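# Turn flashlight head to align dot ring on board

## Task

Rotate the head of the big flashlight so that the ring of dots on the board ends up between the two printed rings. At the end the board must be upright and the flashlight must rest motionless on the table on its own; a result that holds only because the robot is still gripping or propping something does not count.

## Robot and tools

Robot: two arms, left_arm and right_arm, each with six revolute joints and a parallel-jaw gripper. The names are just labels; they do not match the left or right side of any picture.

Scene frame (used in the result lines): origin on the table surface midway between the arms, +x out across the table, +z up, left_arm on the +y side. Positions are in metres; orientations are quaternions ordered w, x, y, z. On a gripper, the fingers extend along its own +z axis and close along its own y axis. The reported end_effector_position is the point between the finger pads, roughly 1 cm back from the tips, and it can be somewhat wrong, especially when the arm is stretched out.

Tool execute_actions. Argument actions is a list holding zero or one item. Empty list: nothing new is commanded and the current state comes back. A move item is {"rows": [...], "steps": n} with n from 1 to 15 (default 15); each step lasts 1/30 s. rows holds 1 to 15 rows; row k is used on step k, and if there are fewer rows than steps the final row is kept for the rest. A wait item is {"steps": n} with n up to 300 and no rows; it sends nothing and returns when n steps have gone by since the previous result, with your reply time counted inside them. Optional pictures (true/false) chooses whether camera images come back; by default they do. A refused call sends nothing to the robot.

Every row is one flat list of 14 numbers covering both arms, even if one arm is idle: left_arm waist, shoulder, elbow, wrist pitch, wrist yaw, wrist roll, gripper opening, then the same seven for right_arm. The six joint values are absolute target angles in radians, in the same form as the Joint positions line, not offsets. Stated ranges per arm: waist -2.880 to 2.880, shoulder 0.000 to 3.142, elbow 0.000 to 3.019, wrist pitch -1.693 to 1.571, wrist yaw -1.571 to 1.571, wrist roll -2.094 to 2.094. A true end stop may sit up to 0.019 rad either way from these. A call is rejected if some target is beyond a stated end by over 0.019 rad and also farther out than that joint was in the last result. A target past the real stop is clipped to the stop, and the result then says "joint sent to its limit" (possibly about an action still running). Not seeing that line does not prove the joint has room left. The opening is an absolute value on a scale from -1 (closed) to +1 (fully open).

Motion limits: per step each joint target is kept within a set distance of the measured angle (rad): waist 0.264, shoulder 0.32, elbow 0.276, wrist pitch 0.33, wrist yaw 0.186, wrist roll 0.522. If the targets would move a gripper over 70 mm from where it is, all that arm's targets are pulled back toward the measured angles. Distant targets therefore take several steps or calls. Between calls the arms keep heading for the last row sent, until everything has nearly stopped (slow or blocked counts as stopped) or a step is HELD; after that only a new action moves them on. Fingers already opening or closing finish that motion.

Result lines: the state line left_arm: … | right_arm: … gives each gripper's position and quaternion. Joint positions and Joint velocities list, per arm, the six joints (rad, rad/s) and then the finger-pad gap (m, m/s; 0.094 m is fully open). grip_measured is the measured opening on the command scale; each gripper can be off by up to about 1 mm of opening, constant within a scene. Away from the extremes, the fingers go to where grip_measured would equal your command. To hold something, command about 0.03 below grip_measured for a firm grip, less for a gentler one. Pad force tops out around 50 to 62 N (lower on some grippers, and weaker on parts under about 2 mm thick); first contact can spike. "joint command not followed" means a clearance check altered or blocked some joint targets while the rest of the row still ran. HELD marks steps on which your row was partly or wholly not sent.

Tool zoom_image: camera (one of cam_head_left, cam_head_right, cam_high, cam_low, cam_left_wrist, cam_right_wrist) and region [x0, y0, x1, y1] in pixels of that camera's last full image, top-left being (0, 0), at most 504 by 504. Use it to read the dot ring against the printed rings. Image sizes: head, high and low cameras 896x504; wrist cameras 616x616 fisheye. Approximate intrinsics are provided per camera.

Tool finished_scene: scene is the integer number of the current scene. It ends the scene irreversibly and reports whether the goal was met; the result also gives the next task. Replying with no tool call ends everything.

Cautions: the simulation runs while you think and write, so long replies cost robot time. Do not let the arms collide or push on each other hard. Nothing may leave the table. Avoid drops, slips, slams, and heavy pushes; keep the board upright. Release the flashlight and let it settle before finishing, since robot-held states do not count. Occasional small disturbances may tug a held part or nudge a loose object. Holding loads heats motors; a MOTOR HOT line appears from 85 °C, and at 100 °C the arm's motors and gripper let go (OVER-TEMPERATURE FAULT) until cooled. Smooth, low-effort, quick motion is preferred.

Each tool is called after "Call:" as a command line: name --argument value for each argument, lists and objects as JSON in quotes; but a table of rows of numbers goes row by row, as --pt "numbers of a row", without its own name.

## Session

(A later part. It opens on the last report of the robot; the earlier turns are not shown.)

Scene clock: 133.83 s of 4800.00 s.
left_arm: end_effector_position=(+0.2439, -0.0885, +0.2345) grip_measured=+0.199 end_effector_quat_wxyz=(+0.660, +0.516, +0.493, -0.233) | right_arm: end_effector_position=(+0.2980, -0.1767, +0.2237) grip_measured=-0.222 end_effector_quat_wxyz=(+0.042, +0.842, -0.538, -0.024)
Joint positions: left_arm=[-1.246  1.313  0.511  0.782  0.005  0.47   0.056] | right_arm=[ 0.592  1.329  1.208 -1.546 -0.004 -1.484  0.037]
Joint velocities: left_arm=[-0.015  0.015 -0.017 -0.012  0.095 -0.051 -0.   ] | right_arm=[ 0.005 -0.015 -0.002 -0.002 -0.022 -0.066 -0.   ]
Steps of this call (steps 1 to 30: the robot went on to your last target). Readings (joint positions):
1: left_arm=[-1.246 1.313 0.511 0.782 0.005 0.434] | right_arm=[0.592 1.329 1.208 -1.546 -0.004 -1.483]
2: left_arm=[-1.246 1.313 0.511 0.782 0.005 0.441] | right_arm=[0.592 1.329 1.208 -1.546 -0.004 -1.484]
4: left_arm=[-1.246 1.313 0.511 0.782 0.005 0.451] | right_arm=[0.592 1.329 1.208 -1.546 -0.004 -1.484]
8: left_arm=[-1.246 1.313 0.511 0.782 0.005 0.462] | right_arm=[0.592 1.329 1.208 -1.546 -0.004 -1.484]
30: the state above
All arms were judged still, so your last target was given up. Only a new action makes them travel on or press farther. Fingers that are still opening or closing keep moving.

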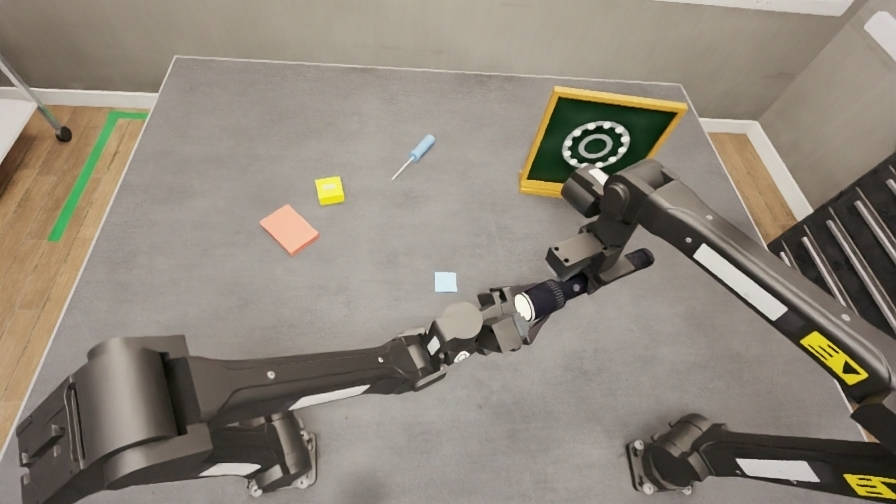

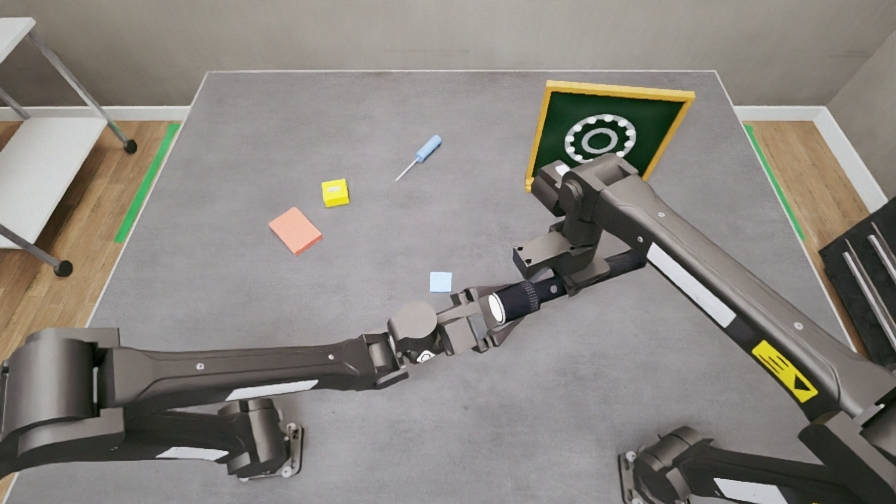

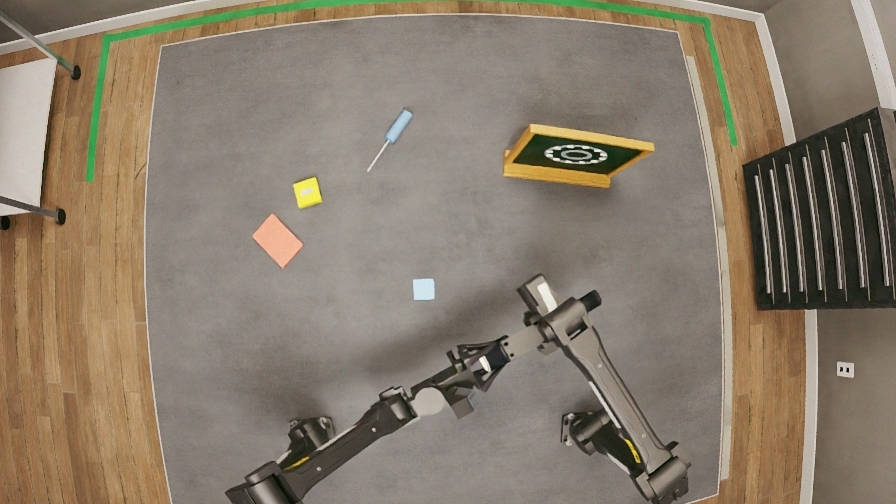

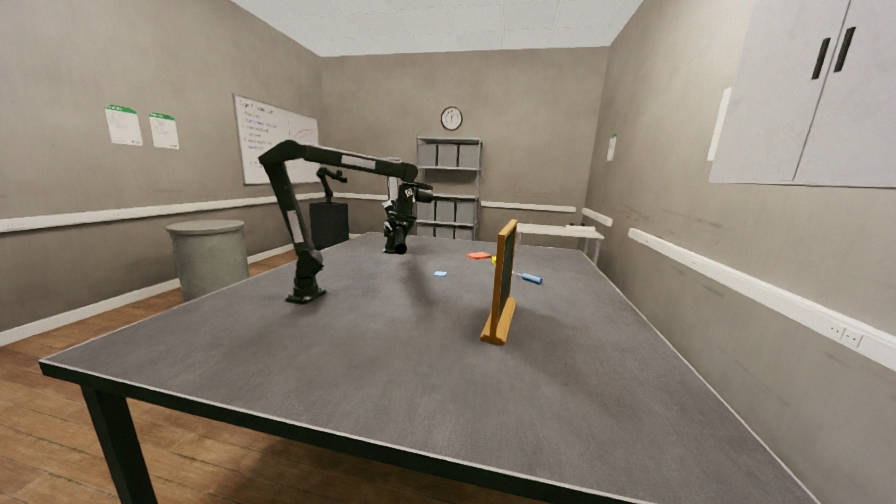

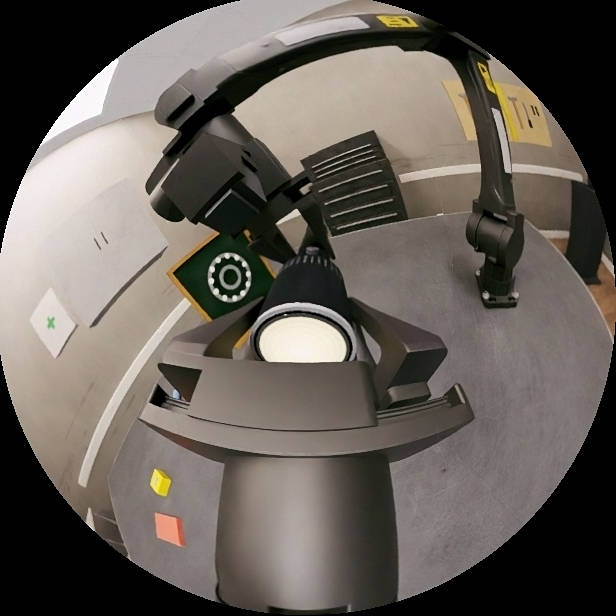

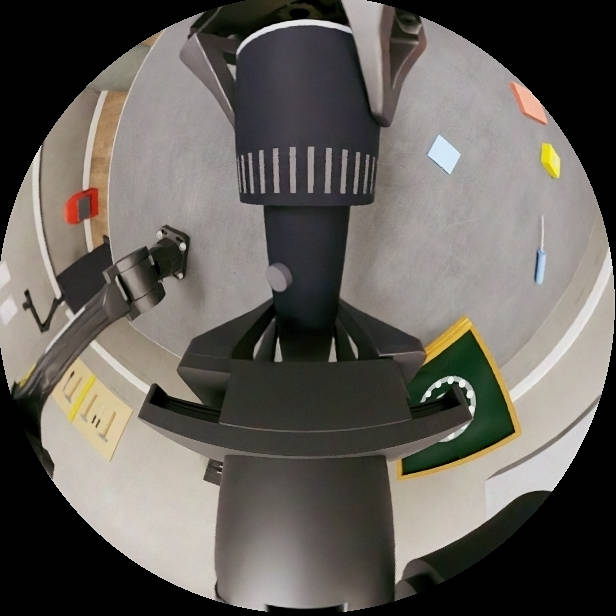

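Right direction.

Call:
execute_actions --actions '[{"rows":[[-1.252,1.315,0.55,0.77,0,0.6,0.1, 0.585,1.3,1.3,-1.57,0,-1.46,-0.3],[-1.252,1.315,0.55,0.77,0,0.7,0.1, 0.585,1.3,1.3,-1.57,0,-1.46,-0.3],[-1.252,1.315,0.55,0.77,0,0.8,0.1, 0.585,1.3,1.3,-1.57,0,-1.46,-0.3],[-1.252,1.315,0.55,0.77,0,0.9,0.1, 0.585,1.3,1.3,-1.57,0,-1.46,-0.3]]}]' --pictures false

Call:
execute_actions --actions '[{"steps":25}]'

Call:
zoom_image --camera "cam_head_left" --region '[540,90,660,190]'

Scene clock: 137.63 s of 4800.00 s.
left_arm: end_effector_position=(+0.2425, -0.0891, +0.2345) grip_measured=+0.199 end_effector_quat_wxyz=(+0.692, +0.601, +0.386, -0.106) | right_arm: end_effector_position=(+0.2980, -0.1767, +0.2237) grip_measured=-0.222 end_effector_quat_wxyz=(+0.041, +0.844, -0.535, -0.024)
Joint positions: left_arm=[-1.248  1.313  0.511  0.782  0.008  0.848  0.056] | right_arm=[ 0.592  1.329  1.208 -1.546 -0.004 -1.491  0.037]
Joint velocities: left_arm=[-0.005  0.005  0.002 -0.002  0.007  0.095  0.001] | right_arm=[-0.015  0.005  0.007  0.002 -0.066  0.022 -0.   ]
Steps of this call (steps 1 to 90: nothing new was sent; then 0.30 s passed at rest; steps 91 to 105: all 15 steps of this action). Readings (joint positions):
91: left_arm=[-1.246 1.313 0.511 0.782 0.005 0.486] | right_arm=[0.592 1.329 1.208 -1.546 -0.004 -1.484]
92: left_arm=[-1.246 1.313 0.511 0.782 0.005 0.519] | right_arm=[0.592 1.329 1.208 -1.546 -0.004 -1.485]
94: left_arm=[-1.246 1.313 0.511 0.782 0.007 0.623] | right_arm=[0.592 1.329 1.208 -1.546 -0.004 -1.486]
98: left_arm=[-1.247 1.313 0.511 0.782 0.007 0.768] | right_arm=[0.592 1.329 1.208 -1.546 -0.004 -1.489]
105: the state above

Scene clock: 138.47 s of 4800.00 s.
left_arm: end_effector_position=(+0.2425, -0.0891, +0.2345) grip_measured=+0.199 end_effector_quat_wxyz=(+0.693, +0.605, +0.380, -0.099) | right_arm: end_effector_position=(+0.2980, -0.1767, +0.2237) grip_measured=-0.222 end_effector_quat_wxyz=(+0.041, +0.844, -0.535, -0.024)
Joint positions: left_arm=[-1.248  1.313  0.511  0.782  0.008  0.869  0.056] | right_arm=[ 0.592  1.329  1.208 -1.546 -0.004 -1.492  0.037]
Joint velocities: left_arm=[ 0.005 -0.015 -0.002 -0.017 -0.037  0.022  0.001] | right_arm=[-0.015 -0.005 -0.012  0.012  0.007 -0.007  0.   ]
Steps of this call (steps 1 to 25: the robot went on to your last target). Readings (joint positions):
1: left_arm=[-1.248 1.313 0.511 0.782 0.008 0.852] | right_arm=[0.592 1.329 1.208 -1.546 -0.004 -1.491]
2: left_arm=[-1.248 1.313 0.511 0.782 0.008 0.856] | right_arm=[0.592 1.329 1.208 -1.546 -0.004 -1.491]
4: left_arm=[-1.248 1.313 0.511 0.782 0.008 0.861] | right_arm=[0.592 1.329 1.208 -1.546 -0.004 -1.492]
8: left_arm=[-1.248 1.313 0.511 0.782 0.008 0.866] | right_arm=[0.592 1.329 1.208 -1.546 -0.004 -1.492]
25: the state above

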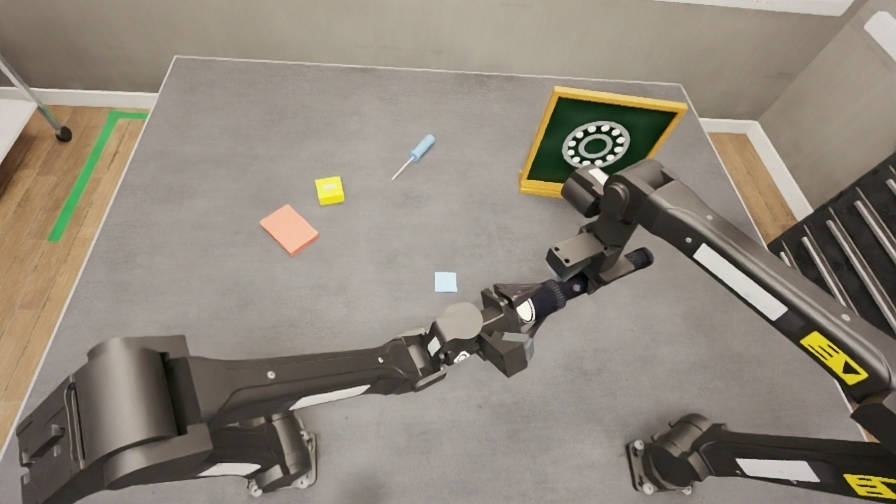

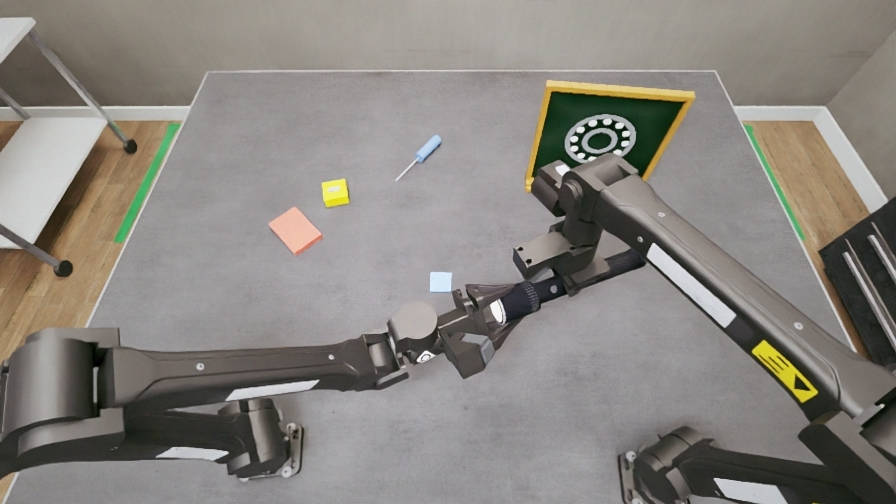

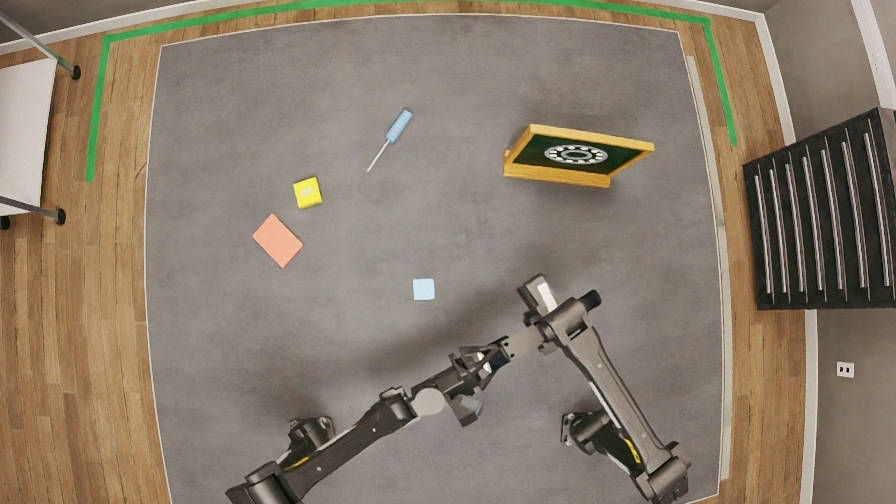

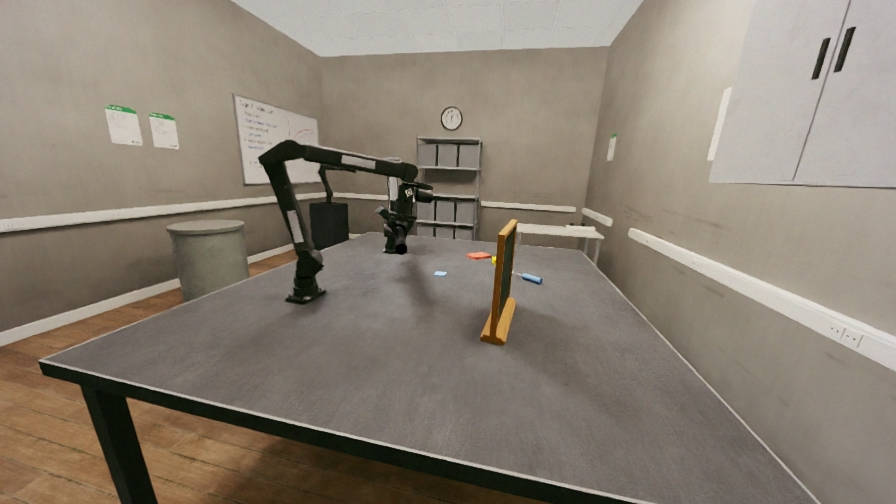

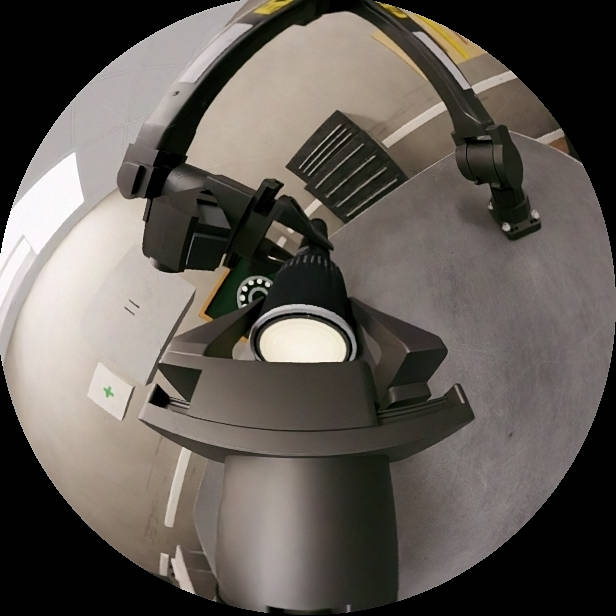

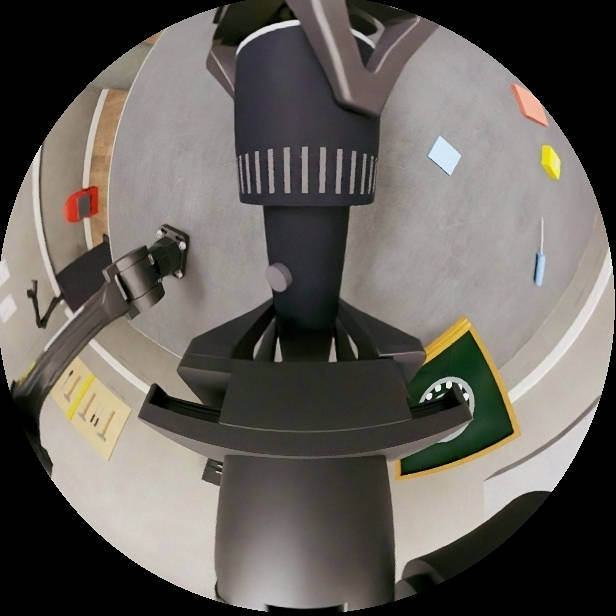

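Region (540, 90, 660, 190) of cam_head_left's 896x504 image, scaled by 4.200, with more detail than that image has.

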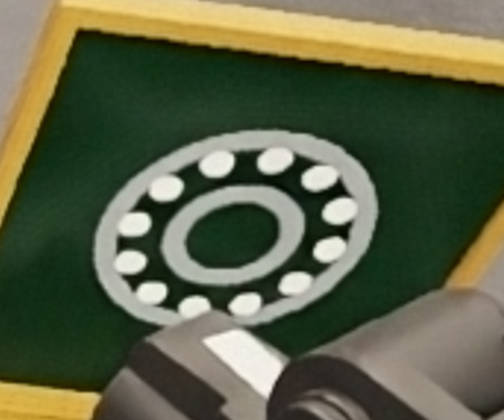

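Call:
execute_actions --actions '[{"rows":[[-1.252,1.315,0.55,0.77,0,0.98,0.1, 0.585,1.3,1.3,-1.57,0,-1.46,-0.3]]}]' --pictures false

Call:
execute_actions --actions '[{"rows":[[-1.252,1.315,0.55,0.77,0,0.945,1, 0.585,1.3,1.3,-1.57,0,-1.46,-0.3],[-1.252,1.315,0.55,0.77,0,0.945,1, 0.585,1.3,1.3,-1.57,0,-1.46,-0.3],[-1.252,1.315,0.55,0.77,0,0.945,1, 0.585,1.3,1.3,-1.57,0,-1.46,-0.3],[-1.252,1.315,0.55,0.77,0,0.945,1, 0.585,1.3,1.3,-1.57,0,-1.46,-0.3],[-1.252,1.315,0.55,0.77,0,0.945,1, 0.585,1.3,1.3,-1.57,0,-1.46,-0.3],[-1.252,1.315,0.55,0.77,0,0.945,1, 0.585,1.3,1.3,-1.57,0,-1.46,-0.3],[-1.252,1.27,0.48,0.77,0,0.945,1, 0.585,1.3,1.3,-1.57,0,-1.46,-0.3],[-1.252,1.27,0.48,0.77,0,0.945,1, 0.585,1.3,1.3,-1.57,0,-1.46,-0.3],[-1.252,1.23,0.445,0.76,0,0.945,1, 0.585,1.3,1.3,-1.57,0,-1.46,-0.3],[-1.252,1.23,0.445,0.76,0,0.945,1, 0.585,1.3,1.3,-1.57,0,-1.46,-0.3],[-1.252,1.18,0.41,0.75,0,0.945,1, 0.585,1.3,1.3,-1.57,0,-1.46,-0.3],[-1.252,1.18,0.41,0.75,0,0.945,1, 0.585,1.3,1.3,-1.57,0,-1.46,-0.3],[-1.252,1.1,0.36,0.73,0,0.945,1, 0.585,1.3,1.3,-1.57,0,-1.46,-0.3],[-1.252,1.1,0.36,0.73,0,0.945,1, 0.585,1.3,1.3,-1.57,0,-1.46,-0.3],[-1.252,1.0,0.3,0.7,0,0.945,1, 0.585,1.3,1.3,-1.57,0,-1.46,-0.3]]}]' --pictures false

Call:
execute_actions --actions '[{"steps":15}]' --pictures false

Call:
execute_actions --actions '[{"rows":[[-1.252,1.0,0.3,0.7,0,0.945,1, 0.15,1.3,1.3,-1.57,0,0.24,-0.3]]}]' --pictures false

Call:
execute_actions --actions '[{"steps":30}]' --pictures false

Call:
execute_actions --actions '[{"rows":[[-1.252,1.0,0.3,0.7,0,0.945,1, 0.15,1.34,1.25,-1.45,0,0.24,-0.3],[-1.252,1.0,0.3,0.7,0,0.945,1, 0.15,1.34,1.25,-1.45,0,0.24,-0.3],[-1.252,1.0,0.3,0.7,0,0.945,1, 0.15,1.38,1.24,-1.38,0,0.24,-0.3],[-1.252,1.0,0.3,0.7,0,0.945,1, 0.15,1.38,1.24,-1.38,0,0.24,-0.3],[-1.252,1.0,0.3,0.7,0,0.945,1, 0.15,1.42,1.22,-1.31,0,0.24,-0.3],[-1.252,1.0,0.3,0.7,0,0.945,1, 0.15,1.42,1.22,-1.31,0,0.24,-0.3],[-1.252,1.0,0.3,0.7,0,0.945,1, 0.15,1.46,1.2,-1.24,0,0.24,-0.3],[-1.252,1.0,0.3,0.7,0,0.945,1, 0.15,1.46,1.2,-1.24,0,0.24,-0.3],[-1.252,1.0,0.3,0.7,0,0.945,1, 0.15,1.5,1.18,-1.17,0,0.24,-0.3],[-1.252,1.0,0.3,0.7,0,0.945,1, 0.15,1.5,1.18,-1.17,0,0.24,-0.3],[-1.252,1.0,0.3,0.7,0,0.945,1, 0.15,1.54,1.16,-1.10,0,0.24,-0.3],[-1.252,1.0,0.3,0.7,0,0.945,1, 0.15,1.54,1.16,-1.10,0,0.24,-0.3],[-1.252,1.0,0.3,0.7,0,0.945,1, 0.15,1.58,1.14,-1.03,0,0.24,-0.3]]}]' --pictures false

Call:
execute_actions --actions '[{"steps":30}]' --pictures false

Scene clock: 157.87 s of 4800.00 s.
left_arm: end_effector_position=(+0.2423, -0.0892, +0.2345) grip_measured=+0.199 end_effector_quat_wxyz=(+0.696, +0.619, +0.356, -0.072) | right_arm: end_effector_position=(+0.2980, -0.1767, +0.2237) grip_measured=-0.222 end_effector_quat_wxyz=(+0.041, +0.844, -0.534, -0.024)
Joint positions: left_arm=[-1.248  1.313  0.511  0.782  0.008  0.946  0.056] | right_arm=[ 0.592  1.329  1.208 -1.546 -0.004 -1.493  0.037]
Joint velocities: left_arm=[-0.005 -0.005 -0.007 -0.007 -0.139  0.037  0.001] | right_arm=[-0.015 -0.015  0.002  0.002 -0.081 -0.022 -0.001]
Steps of this call (steps 1 to 15: the robot went on to your last target; steps 16 to 90: nothing new was sent; then 15.90 s passed at rest; steps 91 to 105: all 15 steps of this action). Readings (joint positions):
91: left_arm=[-1.248 1.313 0.511 0.782 0.008 0.882] | right_arm=[0.592 1.329 1.208 -1.546 -0.004 -1.492]
92: left_arm=[-1.248 1.313 0.511 0.782 0.008 0.896] | right_arm=[0.592 1.329 1.208 -1.546 -0.004 -1.492]
94: left_arm=[-1.248 1.313 0.511 0.782 0.008 0.915] | right_arm=[0.592 1.329 1.208 -1.546 -0.004 -1.493]
98: left_arm=[-1.248 1.313 0.511 0.782 0.008 0.935] | right_arm=[0.592 1.329 1.208 -1.546 -0.004 -1.493]
105: the state above

Scene clock: 158.37 s of 4800.00 s.
left_arm: end_effector_position=(+0.2175, -0.0328, +0.2305) grip_measured=+1.000 end_effector_quat_wxyz=(+0.694, +0.620, +0.358, -0.071) | right_arm: end_effector_position=(+0.2977, -0.1769, +0.2238) grip_measured=-0.222 end_effector_quat_wxyz=(+0.042, +0.839, -0.541, -0.024)
Joint positions: left_arm=[-1.248  1.124  0.359  0.739  0.004  0.945  0.094] | right_arm=[ 0.592  1.329  1.208 -1.547 -0.004 -1.476  0.037]
Joint velocities: left_arm=[-0.005 -1.304 -0.74  -0.457 -0.007  0.051  0.   ] | right_arm=[-0.015 -0.005  0.002 -0.002 -0.022 -0.007 -0.   ]
Steps of this call (steps 1 to 15: all 15 steps of this action). Readings (joint positions):
1: left_arm=[-1.248 1.313 0.511 0.782 0.007 0.945] | right_arm=[0.592 1.329 1.208 -1.546 -0.004 -1.492]
2: left_arm=[-1.248 1.313 0.511 0.782 0.005 0.945] | right_arm=[0.592 1.329 1.208 -1.547 -0.004 -1.487]
4: left_arm=[-1.248 1.313 0.511 0.782 0.004 0.945] | right_arm=[0.592 1.329 1.208 -1.547 -0.004 -1.483]
8: left_arm=[-1.248 1.303 0.500 0.782 0.004 0.945] | right_arm=[0.592 1.329 1.208 -1.547 -0.004 -1.478]
15: the state above

Scene clock: 158.87 s of 4800.00 s.
left_arm: end_effector_position=(+0.2043, -0.0037, +0.2364) grip_measured=+1.000 end_effector_quat_wxyz=(+0.704, +0.612, +0.354, -0.072) | right_arm: end_effector_position=(+0.2977, -0.1769, +0.2238) grip_measured=-0.222 end_effector_quat_wxyz=(+0.042, +0.839, -0.542, -0.024)
Joint positions: left_arm=[-1.248  0.997  0.287  0.711  0.004  0.945  0.094] | right_arm=[ 0.592  1.329  1.208 -1.547 -0.004 -1.475  0.037]
Joint velocities: left_arm=[-0.024 -0.005 -0.007 -0.017 -0.037  0.007  0.   ] | right_arm=[-0.015 -0.005  0.002 -0.012 -0.007 -0.125  0.   ]
Steps of this call (steps 1 to 15: the robot went on to your last target). Readings (joint positions):
1: left_arm=[-1.248 1.077 0.333 0.727 0.004 0.945] | right_arm=[0.592 1.329 1.208 -1.547 -0.004 -1.475]
2: left_arm=[-1.248 1.034 0.310 0.721 0.004 0.945] | right_arm=[0.592 1.329 1.208 -1.547 -0.004 -1.475]
4: left_arm=[-1.248 0.982 0.288 0.716 0.004 0.945] | right_arm=[0.592 1.329 1.208 -1.547 -0.004 -1.475]
8: left_arm=[-1.248 0.982 0.287 0.714 0.004 0.945] | right_arm=[0.592 1.329 1.208 -1.547 -0.004 -1.475]
15: the state above

Scene clock: 159.37 s of 4800.00 s.
left_arm: end_effector_position=(+0.2043, -0.0037, +0.2364) grip_measured=+1.000 end_effector_quat_wxyz=(+0.704, +0.612, +0.354, -0.072) | right_arm: end_effector_position=(+0.3450, -0.3403, +0.2213) grip_measured=-0.223 end_effector_quat_wxyz=(-0.053, -0.148, +0.988, +0.003)
Joint positions: left_arm=[-1.248  0.997  0.287  0.711  0.004  0.945  0.094] | right_arm=[ 0.11   1.337  1.208 -1.547  0.006 -0.258  0.037]
Joint velocities: left_arm=[-0.015  0.005 -0.002  0.002  0.007  0.022  0.   ] | right_arm=[ 0.23  -0.015 -0.007  0.007 -0.066  2.747  0.   ]
Steps of this call (steps 1 to 15: all 15 steps of this action). Readings (joint positions):
1: left_arm=[-1.248 0.997 0.287 0.711 0.004 0.945] | right_arm=[0.579 1.329 1.208 -1.547 -0.013 -1.430]
2: left_arm=[-1.248 0.997 0.287 0.711 0.004 0.945] | right_arm=[0.556 1.329 1.208 -1.547 -0.023 -1.363]
4: left_arm=[-1.248 0.997 0.287 0.711 0.004 0.945] | right_arm=[0.473 1.331 1.208 -1.547 -0.024 -1.238]
8: left_arm=[-1.248 0.997 0.287 0.711 0.004 0.945] | right_arm=[0.251 1.336 1.208 -1.547 -0.009 -0.952]
15: the state above

Scene clock: 160.37 s of 4800.00 s.
left_arm: end_effector_position=(+0.2043, -0.0037, +0.2364) grip_measured=+1.000 end_effector_quat_wxyz=(+0.704, +0.612, +0.354, -0.072) | right_arm: end_effector_position=(+0.3442, -0.3263, +0.2213) grip_measured=-0.223 end_effector_quat_wxyz=(-0.052, +0.076, +0.996, -0.008)
Joint positions: left_arm=[-1.248  0.997  0.287  0.711  0.004  0.945  0.094] | right_arm=[ 0.146  1.337  1.208 -1.547 -0.     0.228  0.037]
Joint velocities: left_arm=[-0.015 -0.005 -0.002  0.007 -0.007  0.037  0.   ] | right_arm=[ 0.005 -0.015 -0.007 -0.007 -0.007  0.066  0.   ]
Steps of this call (steps 1 to 30: the robot went on to your last target). Readings (joint positions):
1: left_arm=[-1.248 0.997 0.287 0.711 0.004 0.945] | right_arm=[0.118 1.337 1.208 -1.547 0.004 -0.162]
2: left_arm=[-1.248 0.997 0.287 0.711 0.004 0.945] | right_arm=[0.127 1.337 1.208 -1.547 0.001 -0.081]
4: left_arm=[-1.248 0.997 0.287 0.711 0.004 0.945] | right_arm=[0.141 1.337 1.208 -1.547 -0.001 0.033]
8: left_arm=[-1.248 0.997 0.287 0.711 0.004 0.945] | right_arm=[0.146 1.337 1.208 -1.547 -0.000 0.150]
30: the state above

Scene clock: 160.87 s of 4800.00 s.
left_arm: end_effector_position=(+0.2043, -0.0037, +0.2364) grip_measured=+1.000 end_effector_quat_wxyz=(+0.704, +0.612, +0.354, -0.072) | right_arm: end_effector_position=(+0.4435, -0.3189, +0.0862) grip_measured=-0.223 end_effector_quat_wxyz=(+0.017, +0.077, +0.997, +0.003)
Joint positions: left_arm=[-1.248  0.997  0.287  0.711  0.004  0.945  0.094] | right_arm=[ 0.146  1.609  1.135 -1.063 -0.     0.228  0.037]
Joint velocities: left_arm=[ 0.005  0.005 -0.002 -0.017  0.007  0.022  0.   ] | right_arm=[-0.005  0.659 -0.261  0.52  -0.037  0.007 -0.   ]
Steps of this call (steps 1 to 15: all 15 steps of this action). Readings (joint positions):
1: left_arm=[-1.248 0.997 0.287 0.711 0.004 0.945] | right_arm=[0.146 1.337 1.208 -1.536 -0.000 0.228]
2: left_arm=[-1.248 0.997 0.287 0.711 0.004 0.945] | right_arm=[0.146 1.339 1.208 -1.515 -0.000 0.228]
4: left_arm=[-1.248 0.997 0.287 0.711 0.004 0.945] | right_arm=[0.146 1.353 1.208 -1.449 -0.000 0.228]
8: left_arm=[-1.248 0.997 0.287 0.711 0.004 0.945] | right_arm=[0.146 1.429 1.205 -1.303 -0.000 0.228]
15: the state above

Scene clock: 161.87 s of 4800.00 s.
left_arm: end_effector_position=(+0.2043, -0.0037, +0.2364) grip_measured=+1.000 end_effector_quat_wxyz=(+0.704, +0.612, +0.354, -0.072) | right_arm: end_effector_position=(+0.4358, -0.3195, +0.0693) grip_measured=-0.223 end_effector_quat_wxyz=(+0.006, +0.077, +0.997, +0.001)
Joint positions: left_arm=[-1.248  0.997  0.287  0.711  0.004  0.945  0.094] | right_arm=[ 0.146  1.626  1.106 -1.039 -0.     0.228  0.037]
Joint velocities: left_arm=[ 0.005 -0.015 -0.012 -0.007 -0.022  0.037  0.   ] | right_arm=[ 0.005  0.005  0.002 -0.017  0.051  0.022  0.   ]
Steps of this call (steps 1 to 30: the robot went on to your last target). Readings (joint positions):
1: left_arm=[-1.248 0.997 0.287 0.711 0.004 0.945] | right_arm=[0.146 1.629 1.127 -1.049 -0.000 0.228]
2: left_arm=[-1.248 0.997 0.287 0.711 0.004 0.945] | right_arm=[0.146 1.644 1.120 -1.043 -0.000 0.228]
4: left_arm=[-1.248 0.997 0.287 0.711 0.004 0.945] | right_arm=[0.146 1.657 1.109 -1.042 -0.000 0.228]
8: left_arm=[-1.248 0.997 0.287 0.711 0.004 0.945] | right_arm=[0.146 1.647 1.106 -1.039 -0.000 0.228]
30: the state above
All arms were judged still, so your last target was given up. Only a new action makes them travel on or press farther. Fingers that are still opening or closing keep moving.

Call:
execute_actions --actions '[{"rows":[[-1.252,1.0,0.3,0.7,0,0.945,1, 0.15,1.6,1.125,-1.01,0,0.24,-0.3],[-1.252,1.0,0.3,0.7,0,0.945,1, 0.15,1.6,1.125,-1.01,0,0.24,-0.3],[-1.252,1.0,0.3,0.7,0,0.945,1, 0.15,1.6,1.125,-1.01,0,0.24,-0.3],[-1.252,1.0,0.3,0.7,0,0.945,1, 0.15,1.61,1.11,-0.985,0,0.24,-0.3],[-1.252,1.0,0.3,0.7,0,0.945,1, 0.15,1.61,1.11,-0.985,0,0.24,-0.3],[-1.252,1.0,0.3,0.7,0,0.945,1, 0.15,1.61,1.11,-0.985,0,0.24,-0.3],[-1.252,1.0,0.3,0.7,0,0.945,1, 0.15,1.62,1.095,-0.96,0,0.24,-0.3],[-1.252,1.0,0.3,0.7,0,0.945,1, 0.15,1.62,1.095,-0.96,0,0.24,-0.3],[-1.252,1.0,0.3,0.7,0,0.945,1, 0.15,1.62,1.095,-0.96,0,0.24,-0.3],[-1.252,1.0,0.3,0.7,0,0.945,1, 0.15,1.63,1.08,-0.94,0,0.24,-0.3],[-1.252,1.0,0.3,0.7,0,0.945,1, 0.15,1.63,1.08,-0.94,0,0.24,-0.3],[-1.252,1.0,0.3,0.7,0,0.945,1, 0.15,1.63,1.08,-0.94,0,0.24,-0.3],[-1.252,1.0,0.3,0.7,0,0.945,1, 0.15,1.64,1.065,-0.92,0,0.24,-0.3]]}]' --pictures false

Call:
execute_actions --actions '[{"steps":25}]' --pictures false

Scene clock: 171.93 s of 4800.00 s.
left_arm: end_effector_position=(+0.2043, -0.0037, +0.2364) grip_measured=+1.000 end_effector_quat_wxyz=(+0.704, +0.612, +0.354, -0.072) | right_arm: end_effector_position=(+0.4362, -0.3194, +0.0387) grip_measured=-0.223 end_effector_quat_wxyz=(+0.014, +0.077, +0.997, +0.002)
Joint positions: left_arm=[-1.248  0.997  0.287  0.711  0.004  0.945  0.094] | right_arm=[ 0.146  1.662  1.058 -0.939 -0.     0.228  0.037]
Joint velocities: left_arm=[-0.005 -0.015 -0.007  0.002 -0.007 -0.037  0.   ] | right_arm=[-0.005  0.161 -0.144  0.071  0.007 -0.11   0.001]
Steps of this call (steps 1 to 90: nothing new was sent; then 6.57 s passed at rest; steps 91 to 105: all 15 steps of this action). Readings (joint positions):
91: left_arm=[-1.248 0.997 0.287 0.711 0.004 0.945] | right_arm=[0.146 1.626 1.106 -1.037 -0.000 0.228]
92: left_arm=[-1.248 0.997 0.287 0.711 0.004 0.945] | right_arm=[0.146 1.626 1.106 -1.033 -0.000 0.228]
94: left_arm=[-1.248 0.997 0.287 0.711 0.004 0.945] | right_arm=[0.146 1.627 1.105 -1.021 -0.000 0.228]
98: left_arm=[-1.248 0.997 0.287 0.711 0.004 0.945] | right_arm=[0.146 1.633 1.095 -0.985 -0.000 0.228]
105: the state above

Scene clock: 172.77 s of 4800.00 s.
left_arm: end_effector_position=(+0.2043, -0.0037, +0.2364) grip_measured=+1.000 end_effector_quat_wxyz=(+0.704, +0.612, +0.354, -0.072) | right_arm: end_effector_position=(+0.4311, -0.3198, +0.0291) grip_measured=-0.223 end_effector_quat_wxyz=(+0.004, +0.077, +0.997, +0.001)
Joint positions: left_arm=[-1.248  0.997  0.287  0.711  0.004  0.945  0.094] | right_arm=[ 0.146  1.676  1.047 -0.933 -0.     0.228  0.037]
Joint velocities: left_arm=[-0.015  0.005  0.007  0.007  0.007  0.037  0.   ] | right_arm=[-0.005 -0.015 -0.007 -0.002  0.066 -0.022 -0.001]
Steps of this call (steps 1 to 25: the robot went on to your last target). Readings (joint positions):
1: left_arm=[-1.248 0.997 0.287 0.711 0.004 0.945] | right_arm=[0.146 1.667 1.054 -0.936 -0.000 0.228]
2: left_arm=[-1.248 0.997 0.287 0.711 0.004 0.945] | right_arm=[0.146 1.671 1.051 -0.935 -0.000 0.228]
4: left_arm=[-1.248 0.997 0.287 0.711 0.004 0.945] | right_arm=[0.146 1.676 1.047 -0.935 -0.000 0.228]
8: left_arm=[-1.248 0.997 0.287 0.711 0.004 0.945] | right_arm=[0.146 1.676 1.047 -0.933 -0.000 0.228]
25: the state above

Call:
execute_actions --actions '[{"rows":[[-1.252,1.0,0.3,0.7,0,0.945,1, 0.15,1.665,1.04,-0.92,0,0.24,-0.3],[-1.252,1.0,0.3,0.7,0,0.945,1, 0.15,1.665,1.04,-0.92,0,0.24,-0.3],[-1.252,1.0,0.3,0.7,0,0.945,1, 0.15,1.665,1.04,-0.92,0,0.24,-0.3],[-1.252,1.0,0.3,0.7,0,0.945,1, 0.15,1.665,1.04,-0.92,0,0.24,-0.3],[-1.252,1.0,0.3,0.7,0,0.945,1, 0.15,1.665,1.04,-0.92,0,0.24,-0.3],[-1.252,1.0,0.3,0.7,0,0.945,1, 0.15,1.665,1.04,-0.92,0,0.24,-0.3],[-1.252,1.0,0.3,0.7,0,0.945,1, 0.15,1.665,1.04,-0.92,0,0.24,-0.3],[-1.252,1.0,0.3,0.7,0,0.945,1, 0.15,1.665,1.04,-0.92,0,0.24,-0.3],[-1.252,1.0,0.3,0.7,0,0.945,1, 0.15,1.665,1.04,-0.92,0,0.24,1]]}]' --pictures false

Call:
execute_actions --actions '[{"rows":[[-1.252,1.0,0.3,0.7,0,0.945,1, 0.15,1.6,1.2,-1.15,0,0.24,1]]}]' --pictures false

Call:
execute_actions --actions '[{"steps":30}]'

Scene clock: 180.30 s of 4800.00 s.
left_arm: end_effector_position=(+0.2043, -0.0037, +0.2364) grip_measured=+1.000 end_effector_quat_wxyz=(+0.704, +0.612, +0.354, -0.072) | right_arm: end_effector_position=(+0.4286, -0.3200, +0.0266) grip_measured=+1.000 end_effector_quat_wxyz=(+0.002, +0.077, +0.997, +0.000)
Joint positions: left_arm=[-1.248  0.997  0.287  0.711  0.004  0.945  0.094] | right_arm=[ 0.146  1.678  1.041 -0.93  -0.     0.229  0.094]
Joint velocities: left_arm=[-0.005 -0.005 -0.002 -0.002 -0.007  0.007  0.   ] | right_arm=[-0.005  0.005  0.007 -0.002  0.051 -0.081  0.   ]
Steps of this call (steps 1 to 15: the robot went on to your last target; steps 16 to 90: nothing new was sent; then 4.03 s passed at rest; steps 91 to 105: all 15 steps of this action). Readings (joint positions):
91: left_arm=[-1.248 0.997 0.287 0.711 0.004 0.945] | right_arm=[0.146 1.677 1.045 -0.932 -0.000 0.228]
92: left_arm=[-1.248 0.997 0.287 0.711 0.004 0.945] | right_arm=[0.146 1.677 1.043 -0.931 -0.000 0.228]
94: left_arm=[-1.248 0.997 0.287 0.711 0.004 0.945] | right_arm=[0.146 1.678 1.041 -0.930 -0.000 0.228]
98: left_arm=[-1.248 0.997 0.287 0.711 0.004 0.945] | right_arm=[0.146 1.678 1.041 -0.930 -0.000 0.228]
105: the state above

Scene clock: 180.80 s of 4800.00 s.
left_arm: end_effector_position=(+0.2043, -0.0037, +0.2364) grip_measured=+1.000 end_effector_quat_wxyz=(+0.704, +0.612, +0.354, -0.072) | right_arm: end_effector_position=(+0.4372, -0.3194, +0.1017) grip_measured=+1.000 end_effector_quat_wxyz=(+0.003, +0.077, +0.997, +0.001)
Joint positions: left_arm=[-1.248  0.997  0.287  0.711  0.004  0.945  0.094] | right_arm=[ 0.146  1.593  1.16  -1.133 -0.     0.229  0.094]
Joint velocities: left_arm=[-0.005 -0.005 -0.002  0.007 -0.066  0.022  0.   ] | right_arm=[-0.015  0.024 -0.012  0.002 -0.051 -0.007  0.   ]
Steps of this call (steps 1 to 15: all 15 steps of this action). Readings (joint positions):
1: left_arm=[-1.248 0.997 0.287 0.711 0.004 0.945] | right_arm=[0.146 1.676 1.050 -0.964 -0.000 0.229]
2: left_arm=[-1.248 0.997 0.287 0.711 0.004 0.945] | right_arm=[0.146 1.675 1.064 -1.018 -0.000 0.229]
4: left_arm=[-1.248 0.997 0.287 0.711 0.004 0.945] | right_arm=[0.146 1.657 1.092 -1.087 -0.000 0.229]
8: left_arm=[-1.248 0.997 0.287 0.711 0.004 0.945] | right_arm=[0.146 1.611 1.144 -1.127 -0.000 0.229]
15: the state above

Scene clock: 181.80 s of 4800.00 s.
left_arm: end_effector_position=(+0.2043, -0.0037, +0.2364) grip_measured=+1.000 end_effector_quat_wxyz=(+0.704, +0.612, +0.354, -0.072) | right_arm: end_effector_position=(+0.4372, -0.3194, +0.1013) grip_measured=+1.000 end_effector_quat_wxyz=(+0.002, +0.077, +0.997, +0.001)
Joint positions: left_arm=[-1.248  0.997  0.287  0.711  0.004  0.945  0.094] | right_arm=[ 0.146  1.594  1.16  -1.133 -0.     0.229  0.094]
Joint velocities: left_arm=[-0.015  0.005 -0.002 -0.007  0.037  0.022  0.   ] | right_arm=[-0.005 -0.015 -0.007 -0.002 -0.037  0.066  0.   ]
Steps of this call (steps 1 to 15: the robot went on to your last target; steps 16 to 30: nothing new was sent). Readings (joint positions):
1: left_arm=[-1.248 0.997 0.287 0.711 0.004 0.945] | right_arm=[0.146 1.593 1.160 -1.133 -0.000 0.229]
2: left_arm=[-1.248 0.997 0.287 0.711 0.004 0.945] | right_arm=[0.146 1.594 1.160 -1.133 -0.000 0.229]
4: left_arm=[-1.248 0.997 0.287 0.711 0.004 0.945] | right_arm=[0.146 1.594 1.160 -1.133 -0.000 0.229]
8: left_arm=[-1.248 0.997 0.287 0.711 0.004 0.945] | right_arm=[0.146 1.594 1.160 -1.133 -0.000 0.229]
30: the state above
All arms were judged still, so your last target was given up. Only a new action makes them travel on or press farther. Fingers that are still opening or closing keep moving.

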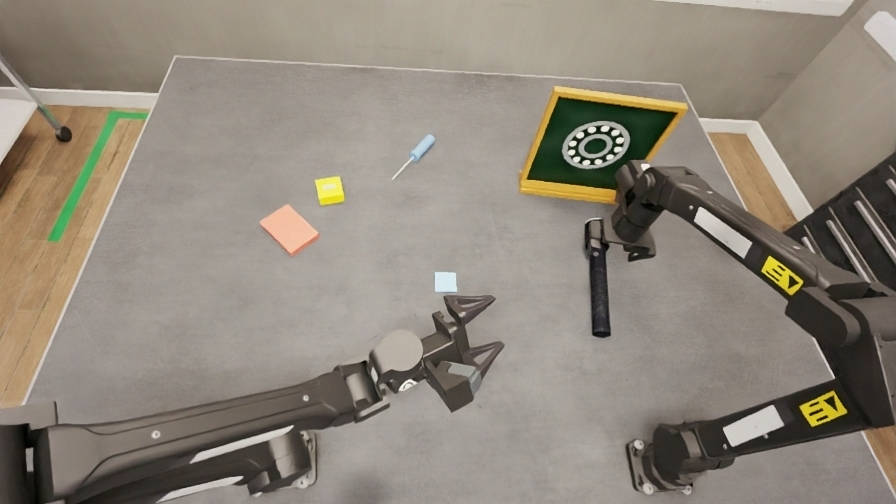

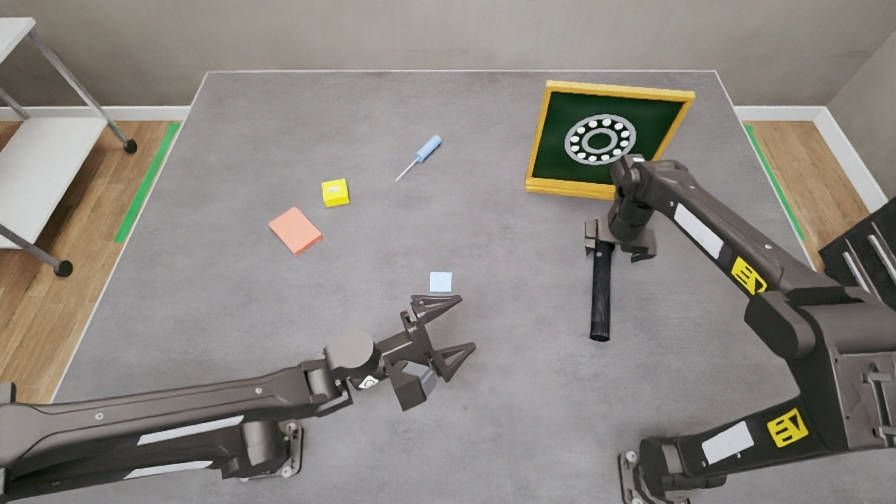

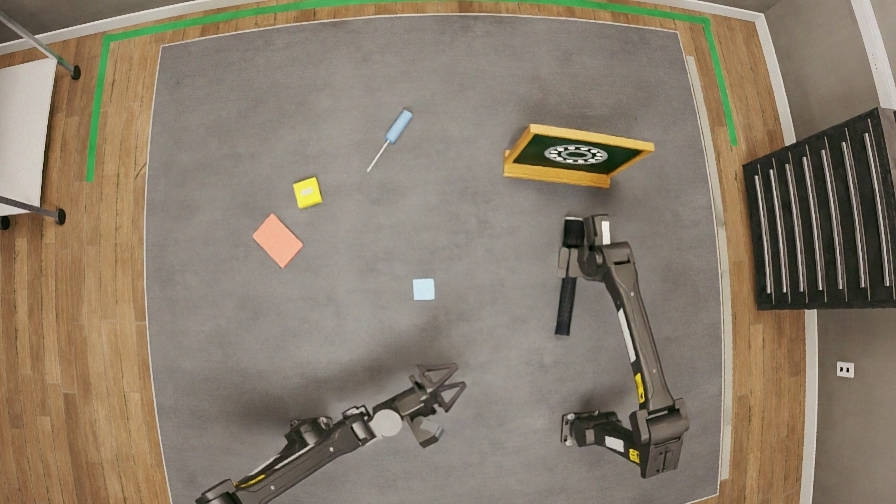

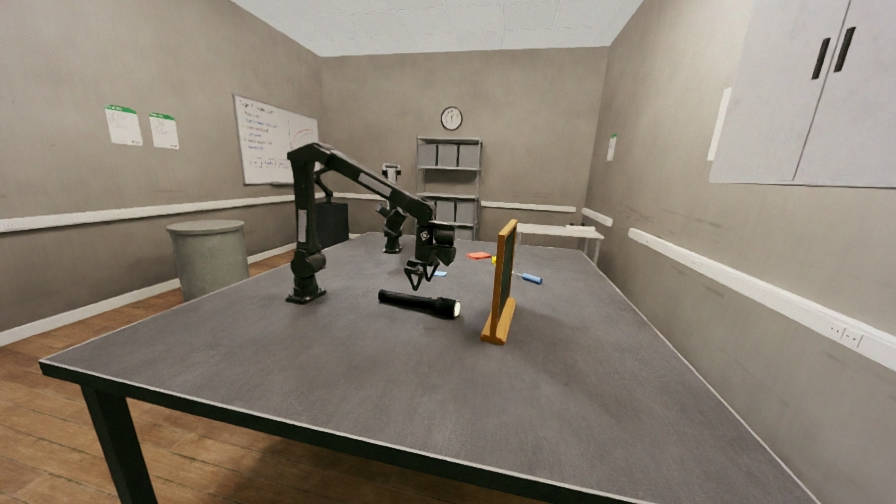

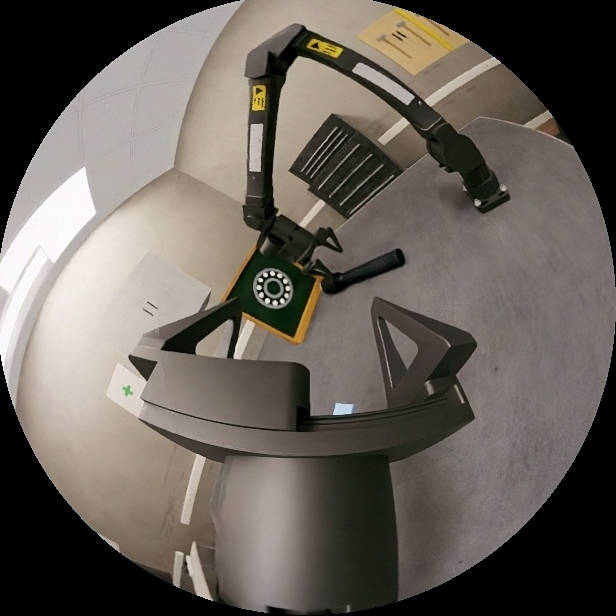

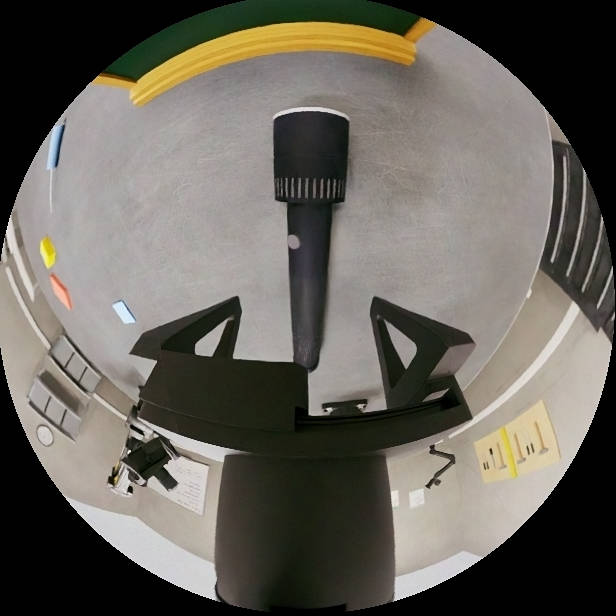

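Call:
finished_scene --scene 1

The scene is finished: the task was done.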